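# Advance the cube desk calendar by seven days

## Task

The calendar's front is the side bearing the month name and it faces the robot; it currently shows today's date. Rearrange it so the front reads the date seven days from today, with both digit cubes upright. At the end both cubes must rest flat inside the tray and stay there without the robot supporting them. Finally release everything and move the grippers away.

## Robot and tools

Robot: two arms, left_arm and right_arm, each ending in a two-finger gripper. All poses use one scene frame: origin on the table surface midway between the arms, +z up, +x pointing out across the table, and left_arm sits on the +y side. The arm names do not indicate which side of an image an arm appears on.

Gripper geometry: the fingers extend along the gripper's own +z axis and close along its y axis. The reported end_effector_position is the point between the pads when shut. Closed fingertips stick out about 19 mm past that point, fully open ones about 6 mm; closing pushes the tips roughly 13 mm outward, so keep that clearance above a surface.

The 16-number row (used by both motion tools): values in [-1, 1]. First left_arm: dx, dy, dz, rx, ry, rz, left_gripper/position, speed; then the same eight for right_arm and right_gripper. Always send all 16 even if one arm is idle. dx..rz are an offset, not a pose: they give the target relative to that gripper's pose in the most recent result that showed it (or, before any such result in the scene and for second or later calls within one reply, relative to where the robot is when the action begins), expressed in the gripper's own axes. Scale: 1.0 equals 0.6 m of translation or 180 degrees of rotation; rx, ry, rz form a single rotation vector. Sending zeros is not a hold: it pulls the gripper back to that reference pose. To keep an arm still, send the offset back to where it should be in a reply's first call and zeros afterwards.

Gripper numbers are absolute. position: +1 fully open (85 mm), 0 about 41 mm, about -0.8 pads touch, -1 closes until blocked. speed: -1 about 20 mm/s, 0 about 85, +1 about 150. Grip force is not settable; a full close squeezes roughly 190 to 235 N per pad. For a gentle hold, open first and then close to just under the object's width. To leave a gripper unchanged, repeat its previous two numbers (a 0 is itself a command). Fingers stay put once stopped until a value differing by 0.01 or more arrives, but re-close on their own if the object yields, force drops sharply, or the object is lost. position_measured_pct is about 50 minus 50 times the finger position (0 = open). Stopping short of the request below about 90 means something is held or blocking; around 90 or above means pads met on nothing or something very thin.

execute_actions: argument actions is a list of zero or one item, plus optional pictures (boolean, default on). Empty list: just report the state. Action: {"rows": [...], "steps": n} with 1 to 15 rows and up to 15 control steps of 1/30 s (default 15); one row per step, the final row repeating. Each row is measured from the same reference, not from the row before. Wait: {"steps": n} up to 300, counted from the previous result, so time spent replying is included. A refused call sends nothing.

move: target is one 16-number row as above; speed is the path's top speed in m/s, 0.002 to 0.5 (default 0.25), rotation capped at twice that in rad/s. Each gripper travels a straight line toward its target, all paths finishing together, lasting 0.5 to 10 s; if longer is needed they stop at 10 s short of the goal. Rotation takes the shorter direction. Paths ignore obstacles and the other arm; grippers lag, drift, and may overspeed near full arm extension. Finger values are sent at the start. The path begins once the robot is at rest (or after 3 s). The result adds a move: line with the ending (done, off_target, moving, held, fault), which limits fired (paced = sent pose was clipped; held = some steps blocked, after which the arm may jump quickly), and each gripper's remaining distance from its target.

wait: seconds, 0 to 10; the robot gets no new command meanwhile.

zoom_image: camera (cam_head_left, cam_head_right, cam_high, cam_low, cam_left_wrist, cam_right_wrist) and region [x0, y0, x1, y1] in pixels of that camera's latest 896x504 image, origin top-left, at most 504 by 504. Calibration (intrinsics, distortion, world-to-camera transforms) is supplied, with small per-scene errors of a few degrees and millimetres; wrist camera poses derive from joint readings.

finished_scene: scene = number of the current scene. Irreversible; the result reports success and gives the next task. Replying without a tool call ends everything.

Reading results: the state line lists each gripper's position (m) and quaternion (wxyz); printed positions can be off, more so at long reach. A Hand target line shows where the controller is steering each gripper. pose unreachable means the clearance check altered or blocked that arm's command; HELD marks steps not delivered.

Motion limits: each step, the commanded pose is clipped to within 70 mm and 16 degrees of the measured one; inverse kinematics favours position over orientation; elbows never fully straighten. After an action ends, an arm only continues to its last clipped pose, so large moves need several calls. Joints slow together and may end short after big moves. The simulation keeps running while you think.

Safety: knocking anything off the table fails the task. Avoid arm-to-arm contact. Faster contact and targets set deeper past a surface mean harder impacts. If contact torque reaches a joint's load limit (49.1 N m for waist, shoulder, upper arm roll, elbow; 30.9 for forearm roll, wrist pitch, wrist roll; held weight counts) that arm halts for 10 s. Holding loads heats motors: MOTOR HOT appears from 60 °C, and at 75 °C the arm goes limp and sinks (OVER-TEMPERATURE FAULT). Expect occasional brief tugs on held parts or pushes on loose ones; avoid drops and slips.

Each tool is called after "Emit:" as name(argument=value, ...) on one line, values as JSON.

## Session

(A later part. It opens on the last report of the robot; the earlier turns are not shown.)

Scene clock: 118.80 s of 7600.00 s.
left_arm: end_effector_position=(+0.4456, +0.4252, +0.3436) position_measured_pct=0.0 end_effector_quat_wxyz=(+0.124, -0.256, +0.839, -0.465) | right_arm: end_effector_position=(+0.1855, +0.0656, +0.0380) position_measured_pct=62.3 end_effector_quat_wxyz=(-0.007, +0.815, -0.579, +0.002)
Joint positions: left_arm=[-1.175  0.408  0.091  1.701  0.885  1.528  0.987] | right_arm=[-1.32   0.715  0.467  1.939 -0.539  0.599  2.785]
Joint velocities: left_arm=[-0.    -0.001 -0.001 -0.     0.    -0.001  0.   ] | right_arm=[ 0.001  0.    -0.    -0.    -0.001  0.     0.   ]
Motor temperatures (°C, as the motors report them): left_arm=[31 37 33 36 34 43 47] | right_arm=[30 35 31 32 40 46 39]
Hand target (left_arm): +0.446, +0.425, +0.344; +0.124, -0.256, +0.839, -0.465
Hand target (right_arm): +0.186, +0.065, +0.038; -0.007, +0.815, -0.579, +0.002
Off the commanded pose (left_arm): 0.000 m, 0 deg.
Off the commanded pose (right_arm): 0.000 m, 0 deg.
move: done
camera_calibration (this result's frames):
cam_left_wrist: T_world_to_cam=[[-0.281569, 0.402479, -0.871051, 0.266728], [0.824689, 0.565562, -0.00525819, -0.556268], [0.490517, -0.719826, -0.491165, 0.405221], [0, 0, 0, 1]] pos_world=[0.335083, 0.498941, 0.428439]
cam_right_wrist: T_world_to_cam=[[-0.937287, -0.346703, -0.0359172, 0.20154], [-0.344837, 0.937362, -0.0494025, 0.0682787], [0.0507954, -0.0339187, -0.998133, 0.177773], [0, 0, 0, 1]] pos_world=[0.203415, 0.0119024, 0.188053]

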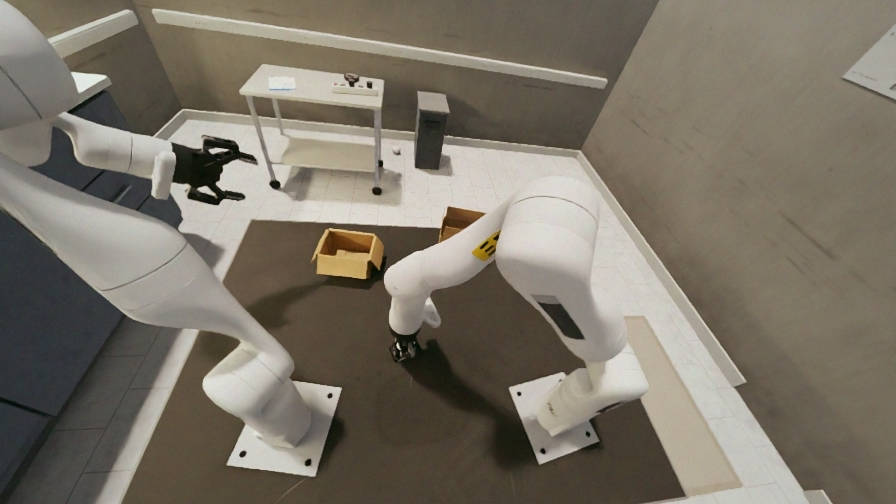

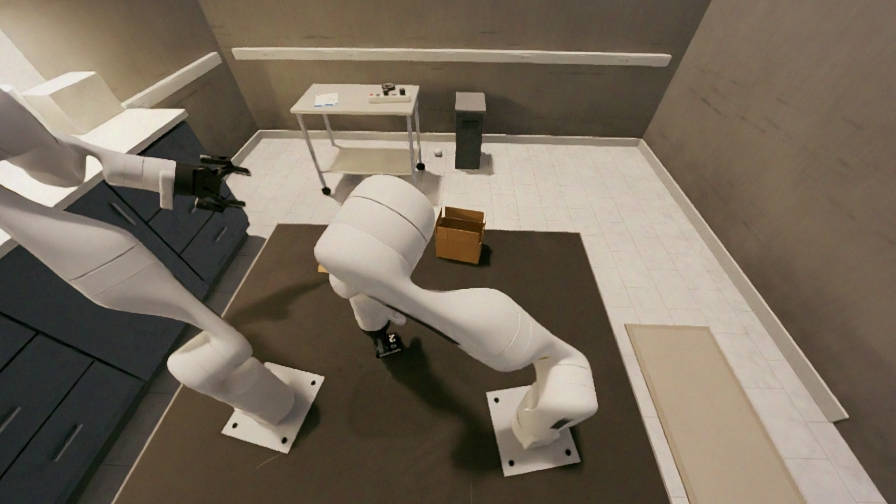

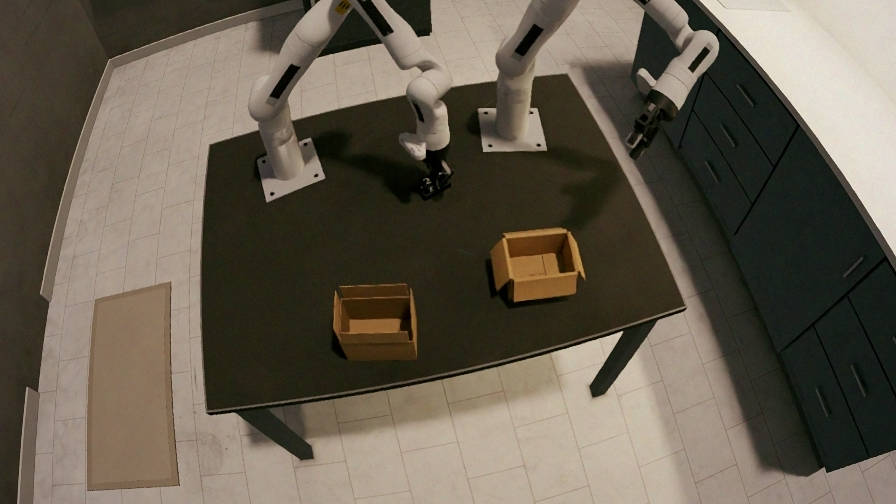

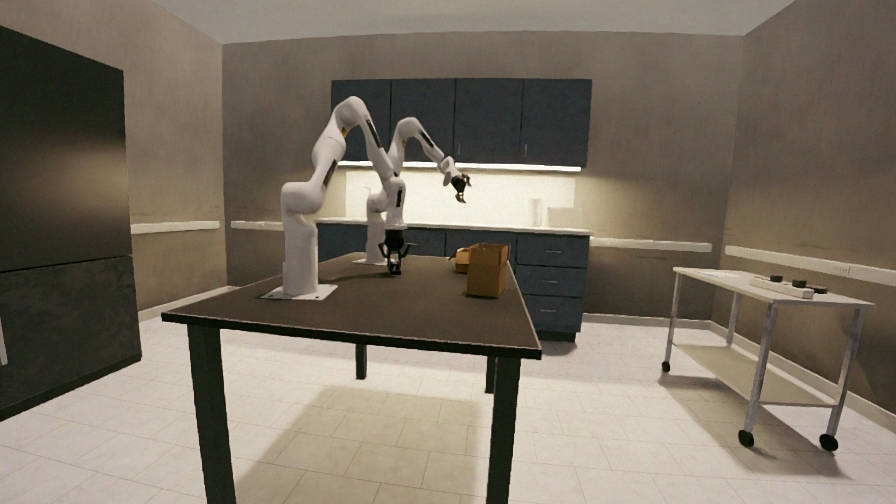

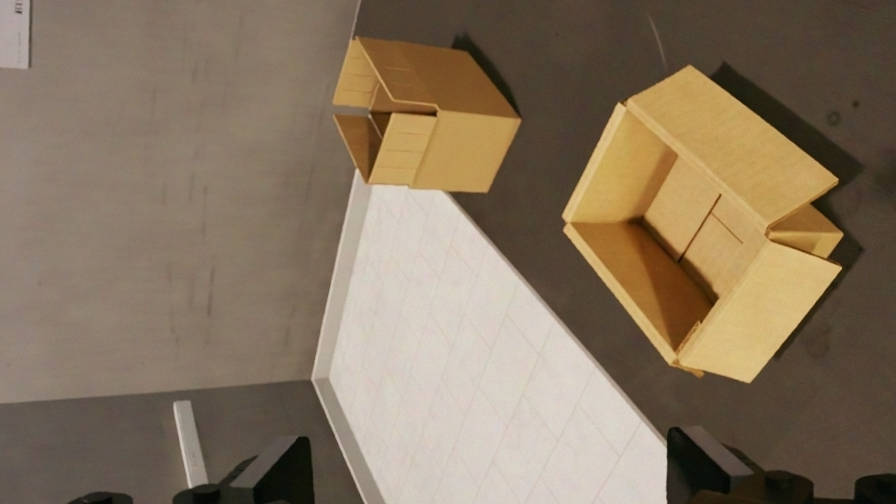

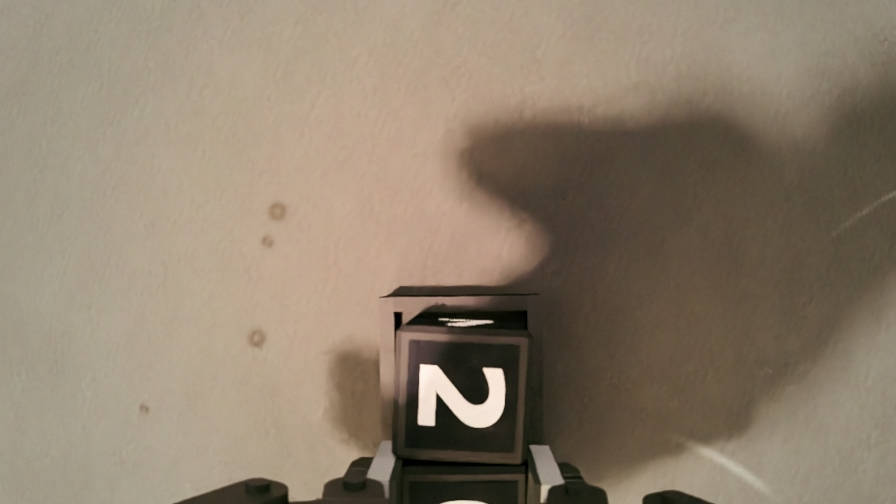

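Emit:
move(target=[0,0,0,0,0,0,1,0,0,0,0.0015,0,0,0,-1,0], speed=0.01)

Emit:
execute_actions(actions=[{"rows":[[0,0,0,0,0,0,1,0,0,0,0,0,0,0,0.4,0.3]],"steps":10}], pictures=false)

Emit:
move(target=[0,0,0,0,0,0,1,0,0,0,-0.08,0,0,0,0.4,0.3], speed=0.1)

Emit:
move(target=[0,0,0,0,0,0,1,0,0.4,0,-0.2,0,0,0,0.4,0.3], speed=0.3)

Emit:
zoom_image(camera="cam_head_left", region=[370,320,450,375])

Emit:
zoom_image(camera="cam_head_right", region=[355,320,435,375])

Scene clock: 122.67 s of 7600.00 s.
left_arm: end_effector_position=(+0.4456, +0.4252, +0.3436) position_measured_pct=0.0 end_effector_quat_wxyz=(+0.124, -0.256, +0.839, -0.465) | right_arm: end_effector_position=(+0.1856, +0.0658, +0.0379) position_measured_pct=62.3 end_effector_quat_wxyz=(-0.008, +0.815, -0.579, +0.001)
Joint positions: left_arm=[-1.175  0.408  0.091  1.701  0.885  1.528  0.987] | right_arm=[-1.319  0.715  0.466  1.939 -0.541  0.598  2.786]
Joint velocities: left_arm=[ 0.     0.    -0.     0.002 -0.001  0.001  0.002] | right_arm=[ 0.    -0.     0.     0.    -0.    -0.001  0.   ]
Motor temperatures (°C, as the motors report them): left_arm=[31 37 33 36 34 43 47] | right_arm=[30 35 31 32 40 46 39]
Hand target (left_arm): +0.446, +0.425, +0.344; +0.124, -0.256, +0.839, -0.465
Hand target (right_arm): +0.186, +0.066, +0.037; -0.007, +0.815, -0.579, +0.002
Off the commanded pose (left_arm): 0.000 m, 0 deg.
Off the commanded pose (right_arm): 0.001 m, 0 deg.
After step 90, 0.17 s passed at rest.
move: done
camera_calibration (this result's frames):
cam_left_wrist: T_world_to_cam=[[-0.281569, 0.402479, -0.871051, 0.266728], [0.824688, 0.565563, -0.00525777, -0.55627], [0.490518, -0.719826, -0.491165, 0.40522], [0, 0, 0, 1]] pos_world=[0.335084, 0.498941, 0.428439]
cam_right_wrist: T_world_to_cam=[[-0.937374, -0.346453, -0.0360494, 0.201626], [-0.34464, 0.937493, -0.0482733, 0.0681037], [0.0505205, -0.0328261, -0.998183, 0.177679], [0, 0, 0, 1]] pos_world=[0.203494, 0.0118397, 0.187912]

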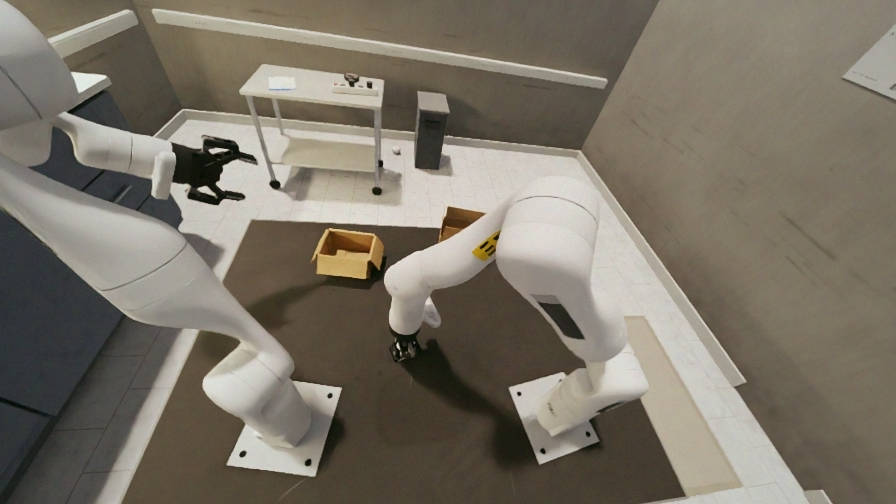

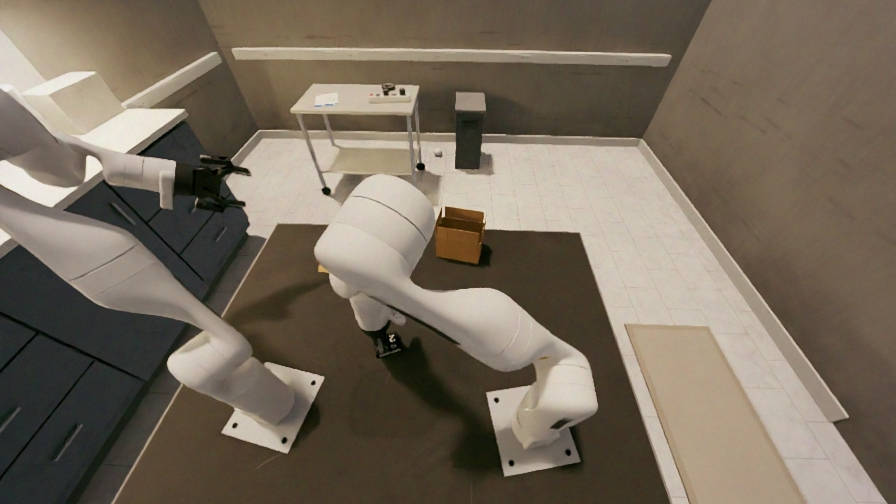

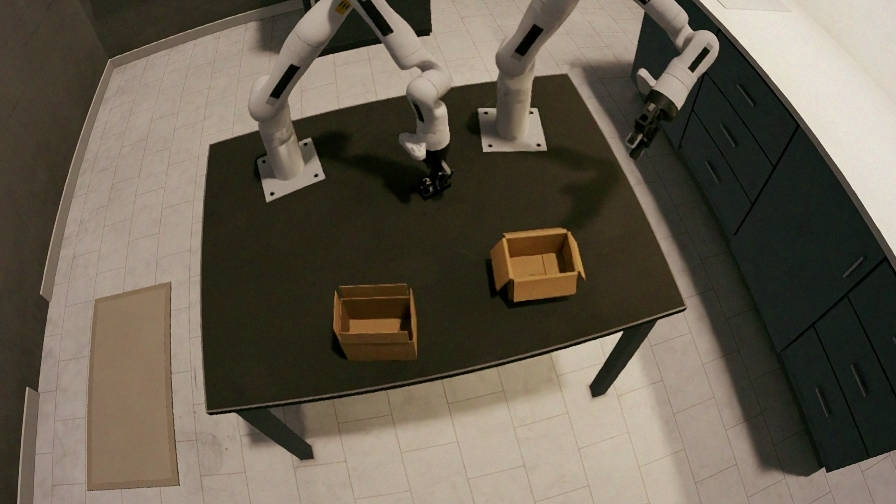

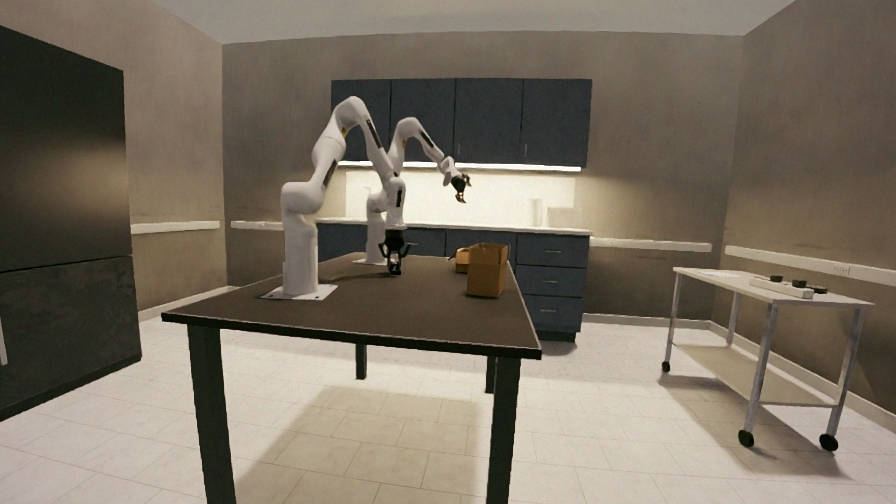

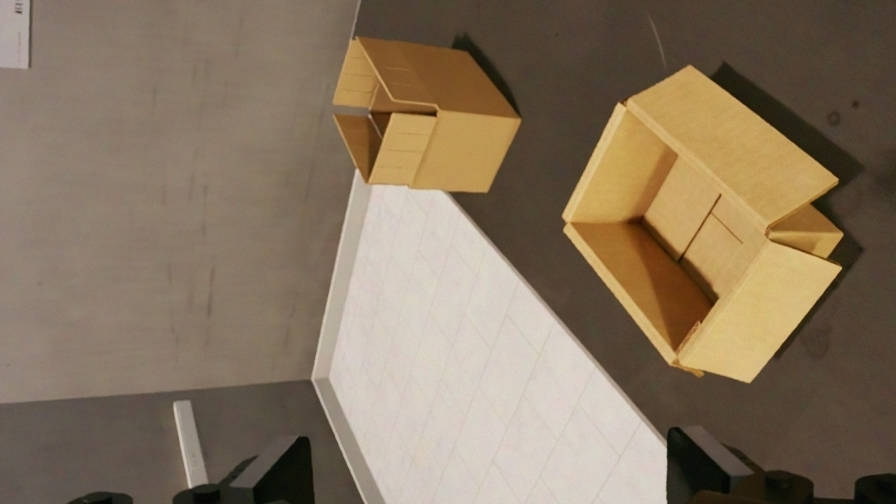

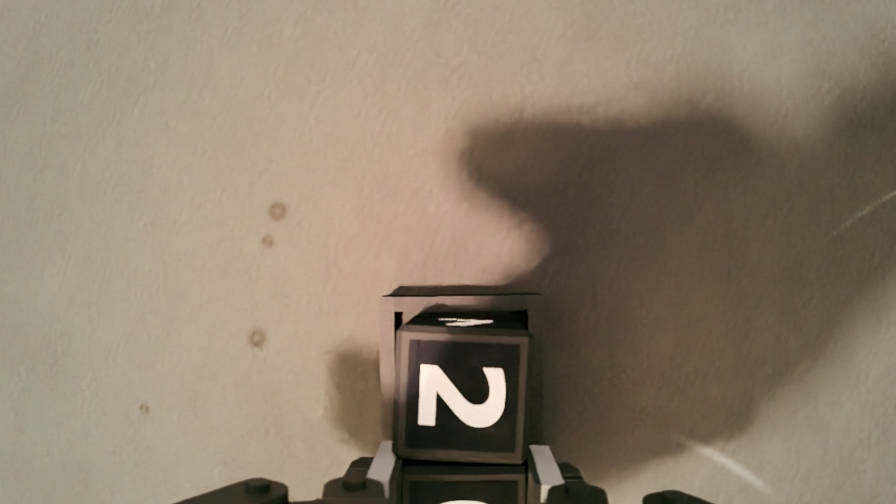

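Scene clock: 123.00 s of 7600.00 s.
left_arm: end_effector_position=(+0.4456, +0.4252, +0.3436) position_measured_pct=0.0 end_effector_quat_wxyz=(+0.124, -0.256, +0.839, -0.465) | right_arm: end_effector_position=(+0.1856, +0.0658, +0.0380) position_measured_pct=35.3 end_effector_quat_wxyz=(-0.008, +0.815, -0.579, +0.001)
Joint positions: left_arm=[-1.175  0.408  0.091  1.701  0.885  1.528  0.987] | right_arm=[-1.319  0.715  0.466  1.939 -0.541  0.598  2.786]
Joint velocities: left_arm=[ 0.     0.001 -0.001  0.001  0.     0.    -0.001] | right_arm=[ 0.001  0.001 -0.    -0.     0.     0.002 -0.   ]
Motor temperatures (°C, as the motors report them): left_arm=[31 37 33 36 34 43 47] | right_arm=[30 35 31 32 40 46 39]
Hand target (left_arm): +0.446, +0.425, +0.344; +0.124, -0.256, +0.839, -0.465
Hand target (right_arm): +0.186, +0.066, +0.038; -0.008, +0.815, -0.579, +0.001
Off the commanded pose (left_arm): 0.000 m, 0 deg.
Off the commanded pose (right_arm): 0.000 m, 0 deg.
Steps of this call (steps 1 to 10: all 10 steps of this action). Readings (end_effector_position | what the end effector reports):
1: left_arm (+0.4456, +0.4252, +0.3436) | right_arm (+0.1856, +0.0658, +0.0382) | left_arm position_measured_pct=0.0 | right_arm position_measured_pct=62.3
2: left_arm (+0.4456, +0.4252, +0.3436) | right_arm (+0.1856, +0.0660, +0.0385) | left_arm position_measured_pct=0.0 | right_arm position_measured_pct=61.9
4: left_arm (+0.4456, +0.4252, +0.3436) | right_arm (+0.1856, +0.0659, +0.0382) | left_arm position_measured_pct=0.0 | right_arm position_measured_pct=56.3
8: left_arm (+0.4456, +0.4252, +0.3436) | right_arm (+0.1856, +0.0658, +0.0380) | left_arm position_measured_pct=0.0 | right_arm position_measured_pct=42.5
10: the state above

Scene clock: 124.10 s of 7600.00 s.
left_arm: end_effector_position=(+0.4456, +0.4252, +0.3436) position_measured_pct=0.0 end_effector_quat_wxyz=(+0.124, -0.256, +0.839, -0.465) | right_arm: end_effector_position=(+0.1855, +0.0648, +0.0858) position_measured_pct=29.8 end_effector_quat_wxyz=(-0.007, +0.815, -0.580, +0.002)
Joint positions: left_arm=[-1.175  0.408  0.091  1.701  0.885  1.528  0.987] | right_arm=[-1.373  0.624  0.544  1.91  -0.467  0.721  2.725]
Joint velocities: left_arm=[0.    0.    0.    0.002 0.    0.    0.001] | right_arm=[-0.004 -0.006 -0.002 -0.     0.001 -0.    -0.001]
Motor temperatures (°C, as the motors report them): left_arm=[31 37 33 36 34 43 47] | right_arm=[30 35 31 32 40 46 39]
Hand target (left_arm): +0.446, +0.425, +0.344; +0.124, -0.256, +0.839, -0.465
Hand target (right_arm): +0.185, +0.065, +0.086; -0.008, +0.815, -0.580, +0.001
Off the commanded pose (left_arm): 0.000 m, 0 deg.
Off the commanded pose (right_arm): 0.001 m, 0 deg.
move: done
camera_calibration (this result's frames):
cam_left_wrist: T_world_to_cam=[[-0.281569, 0.402478, -0.871051, 0.266728], [0.824687, 0.565565, -0.00525674, -0.556272], [0.49052, -0.719825, -0.491164, 0.405218], [0, 0, 0, 1]] pos_world=[0.335085, 0.498942, 0.428438]
cam_right_wrist: T_world_to_cam=[[-0.937699, -0.345569, -0.036105, 0.202939], [-0.343709, 0.937789, -0.0491572, 0.0711165], [0.050846, -0.033685, -0.998138, 0.225452], [0, 0, 0, 1]] pos_world=[0.203275, 0.0110314, 0.235856]

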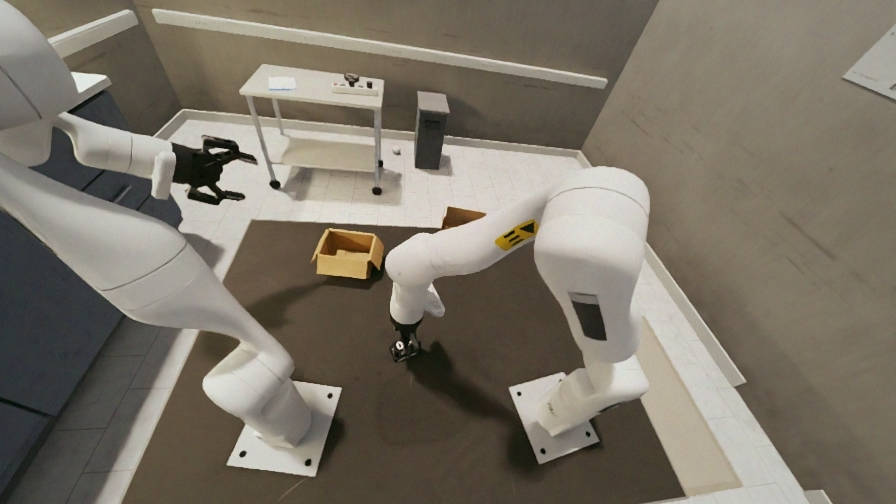

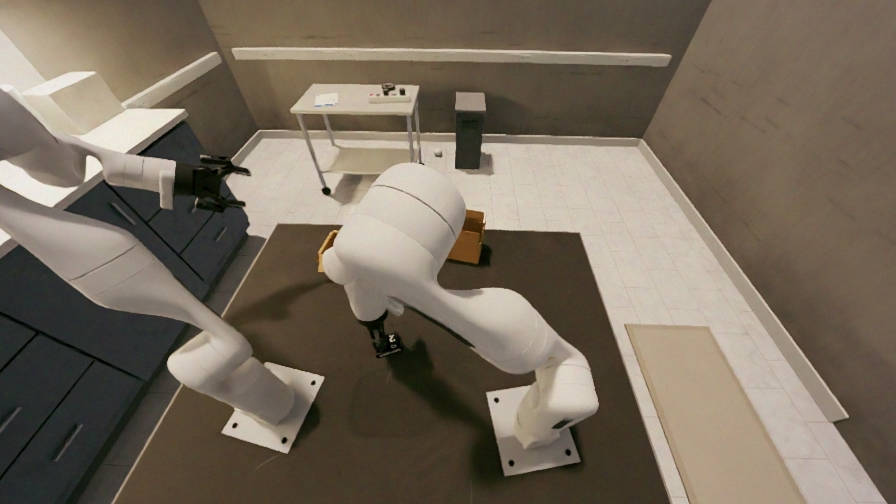

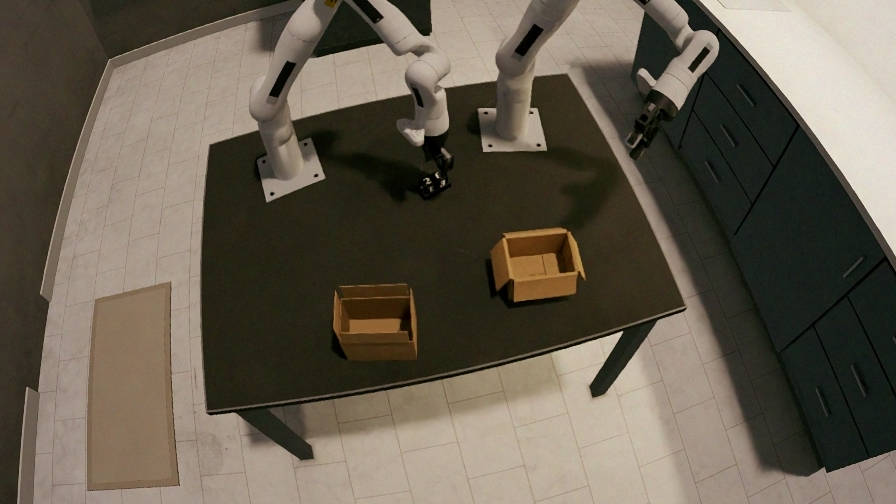

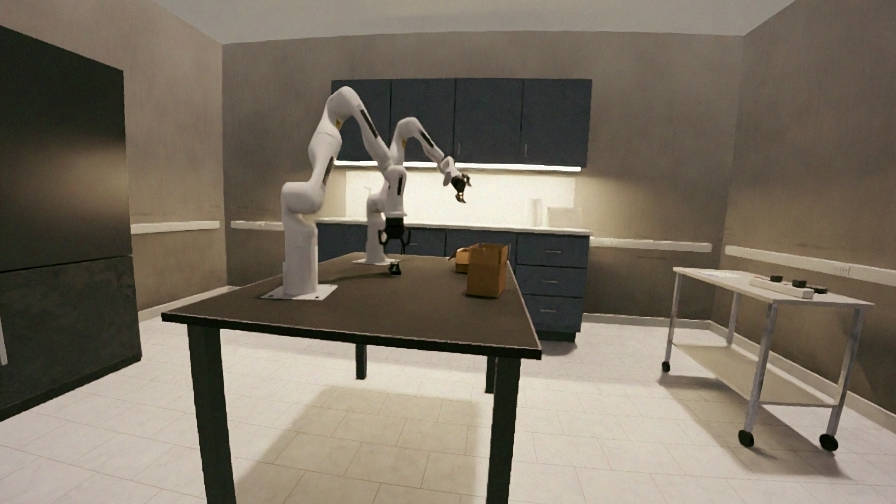

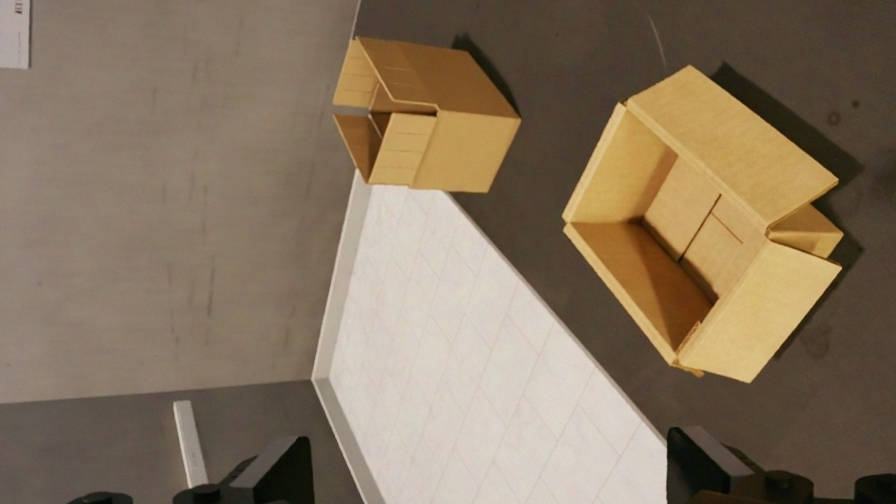

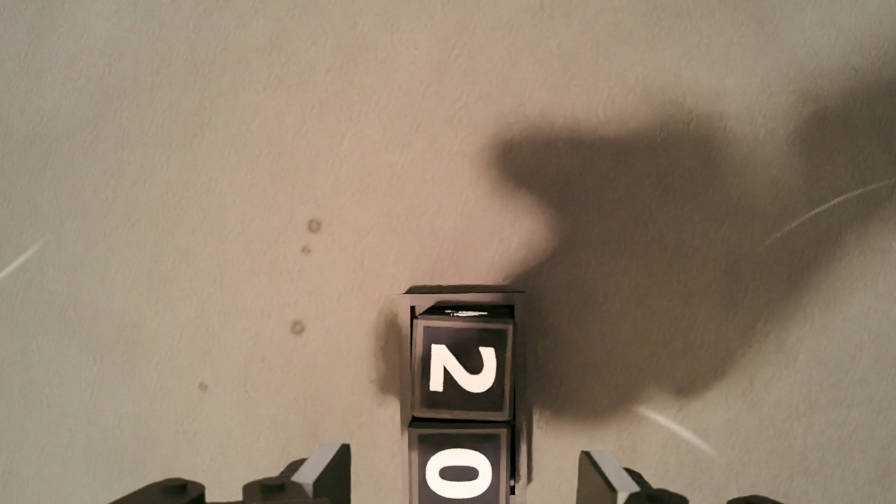

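Scene clock: 125.43 s of 7600.00 s.
left_arm: end_effector_position=(+0.4456, +0.4252, +0.3436) position_measured_pct=0.0 end_effector_quat_wxyz=(+0.124, -0.256, +0.839, -0.465) | right_arm: end_effector_position=(+0.2627, -0.1644, +0.2038) position_measured_pct=29.8 end_effector_quat_wxyz=(-0.006, +0.814, -0.580, +0.002)
Joint positions: left_arm=[-1.175  0.408  0.091  1.701  0.885  1.528  0.987] | right_arm=[-1.16   0.138  0.817  2.12  -0.128  0.919  3.013]
Joint velocities: left_arm=[ 0.    -0.     0.    -0.001 -0.001 -0.    -0.002] | right_arm=[-0.    -0.01   0.004 -0.001 -0.001 -0.001  0.001]
Motor temperatures (°C, as the motors report them): left_arm=[31 37 33 36 34 43 47] | right_arm=[30 35 31 32 40 46 39]
Hand target (left_arm): +0.446, +0.425, +0.344; +0.124, -0.256, +0.839, -0.465
Hand target (right_arm): +0.263, -0.164, +0.204; -0.006, +0.814, -0.581, +0.002
Off the commanded pose (left_arm): 0.000 m, 0 deg.
Off the commanded pose (right_arm): 0.001 m, 0 deg.
move: done
camera_calibration (this result's frames):
cam_left_wrist: T_world_to_cam=[[-0.281569, 0.402478, -0.871051, 0.266728], [0.824687, 0.565566, -0.00525624, -0.556273], [0.490521, -0.719824, -0.491164, 0.405218], [0, 0, 0, 1]] pos_world=[0.335086, 0.498943, 0.428438]
cam_right_wrist: T_world_to_cam=[[-0.938211, -0.34437, -0.0341859, 0.200312], [-0.342476, 0.938132, -0.051171, 0.318548], [0.0496926, -0.0363013, -0.998105, 0.331441], [0, 0, 0, 1]] pos_world=[0.28056, -0.217827, 0.353961]

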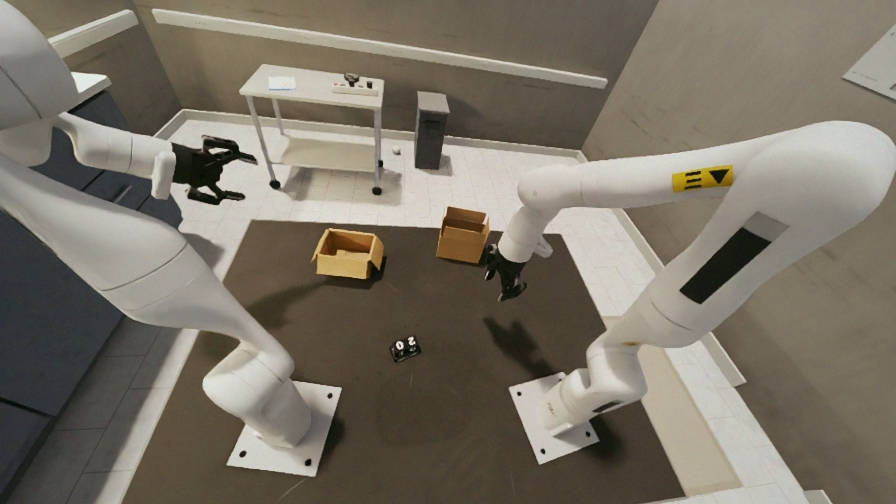

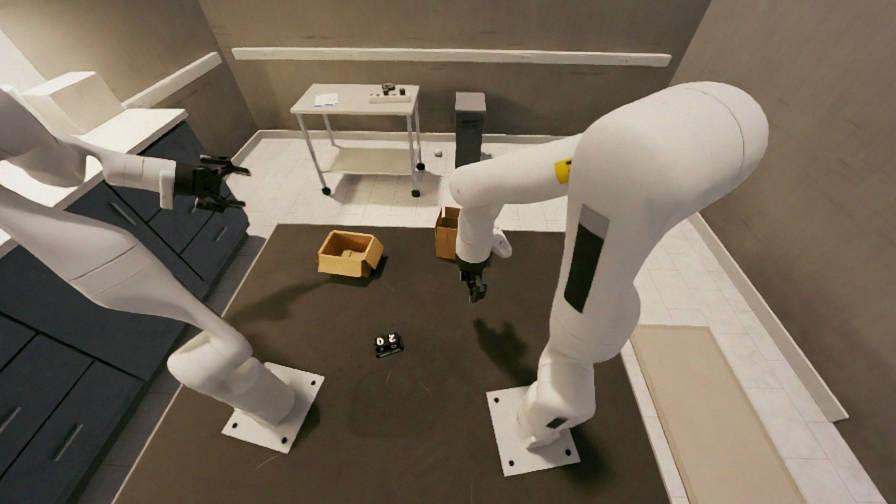

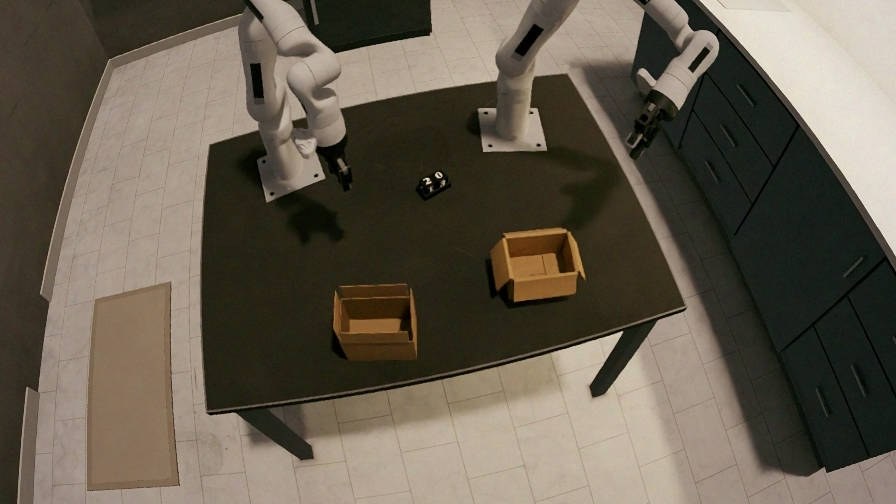

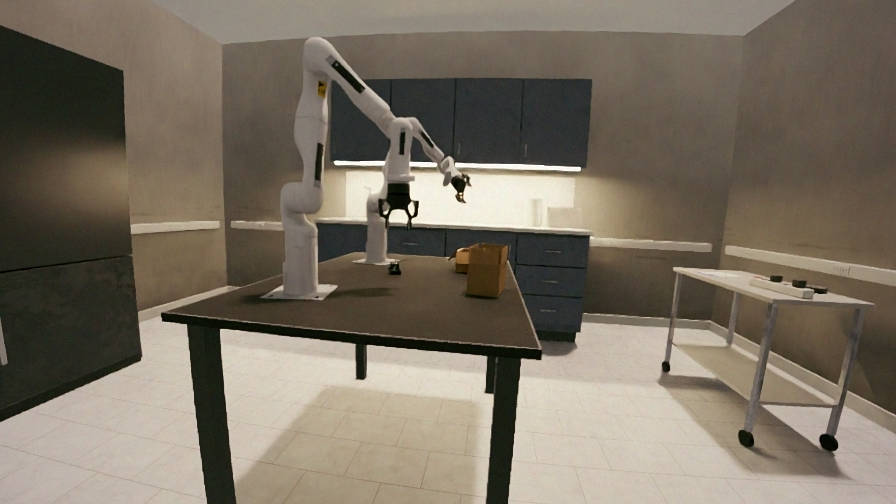

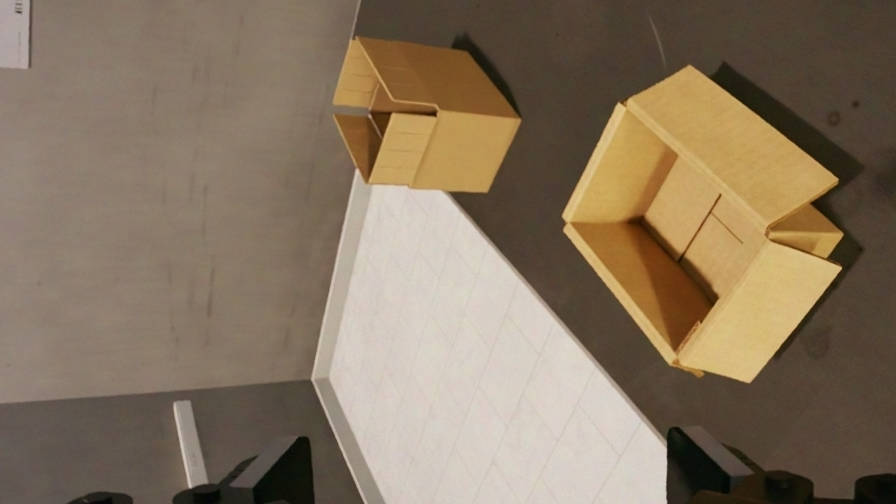

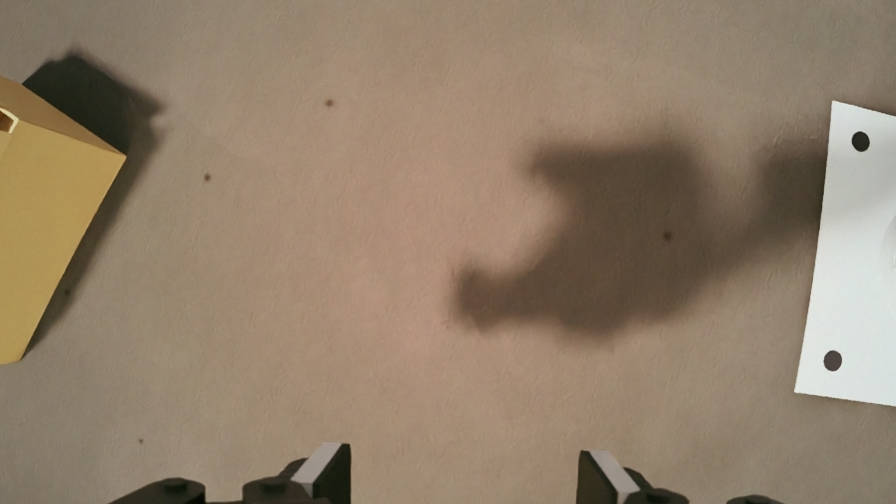

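Region (370, 320, 450, 375) of cam_head_left's 896x504 image, scaled by 6.300, with more detail than that image has; it fills the top 346 rows of this view, and the rest is white.

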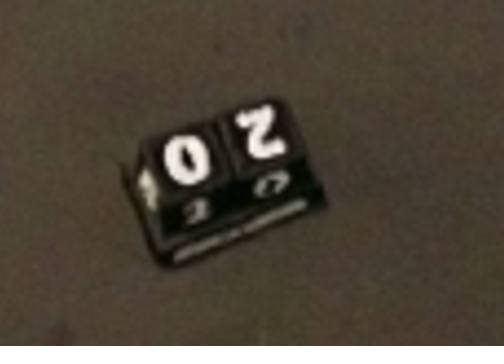

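Region (355, 320, 435, 375) of cam_head_right's 896x504 image, scaled by 6.300, with more detail than that image has; it fills the top 346 rows of this view, and the rest is white.

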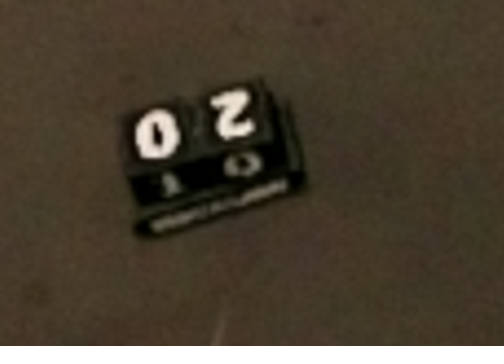

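Emit:
finished_scene(scene=2)

The scene is finished: the task was done.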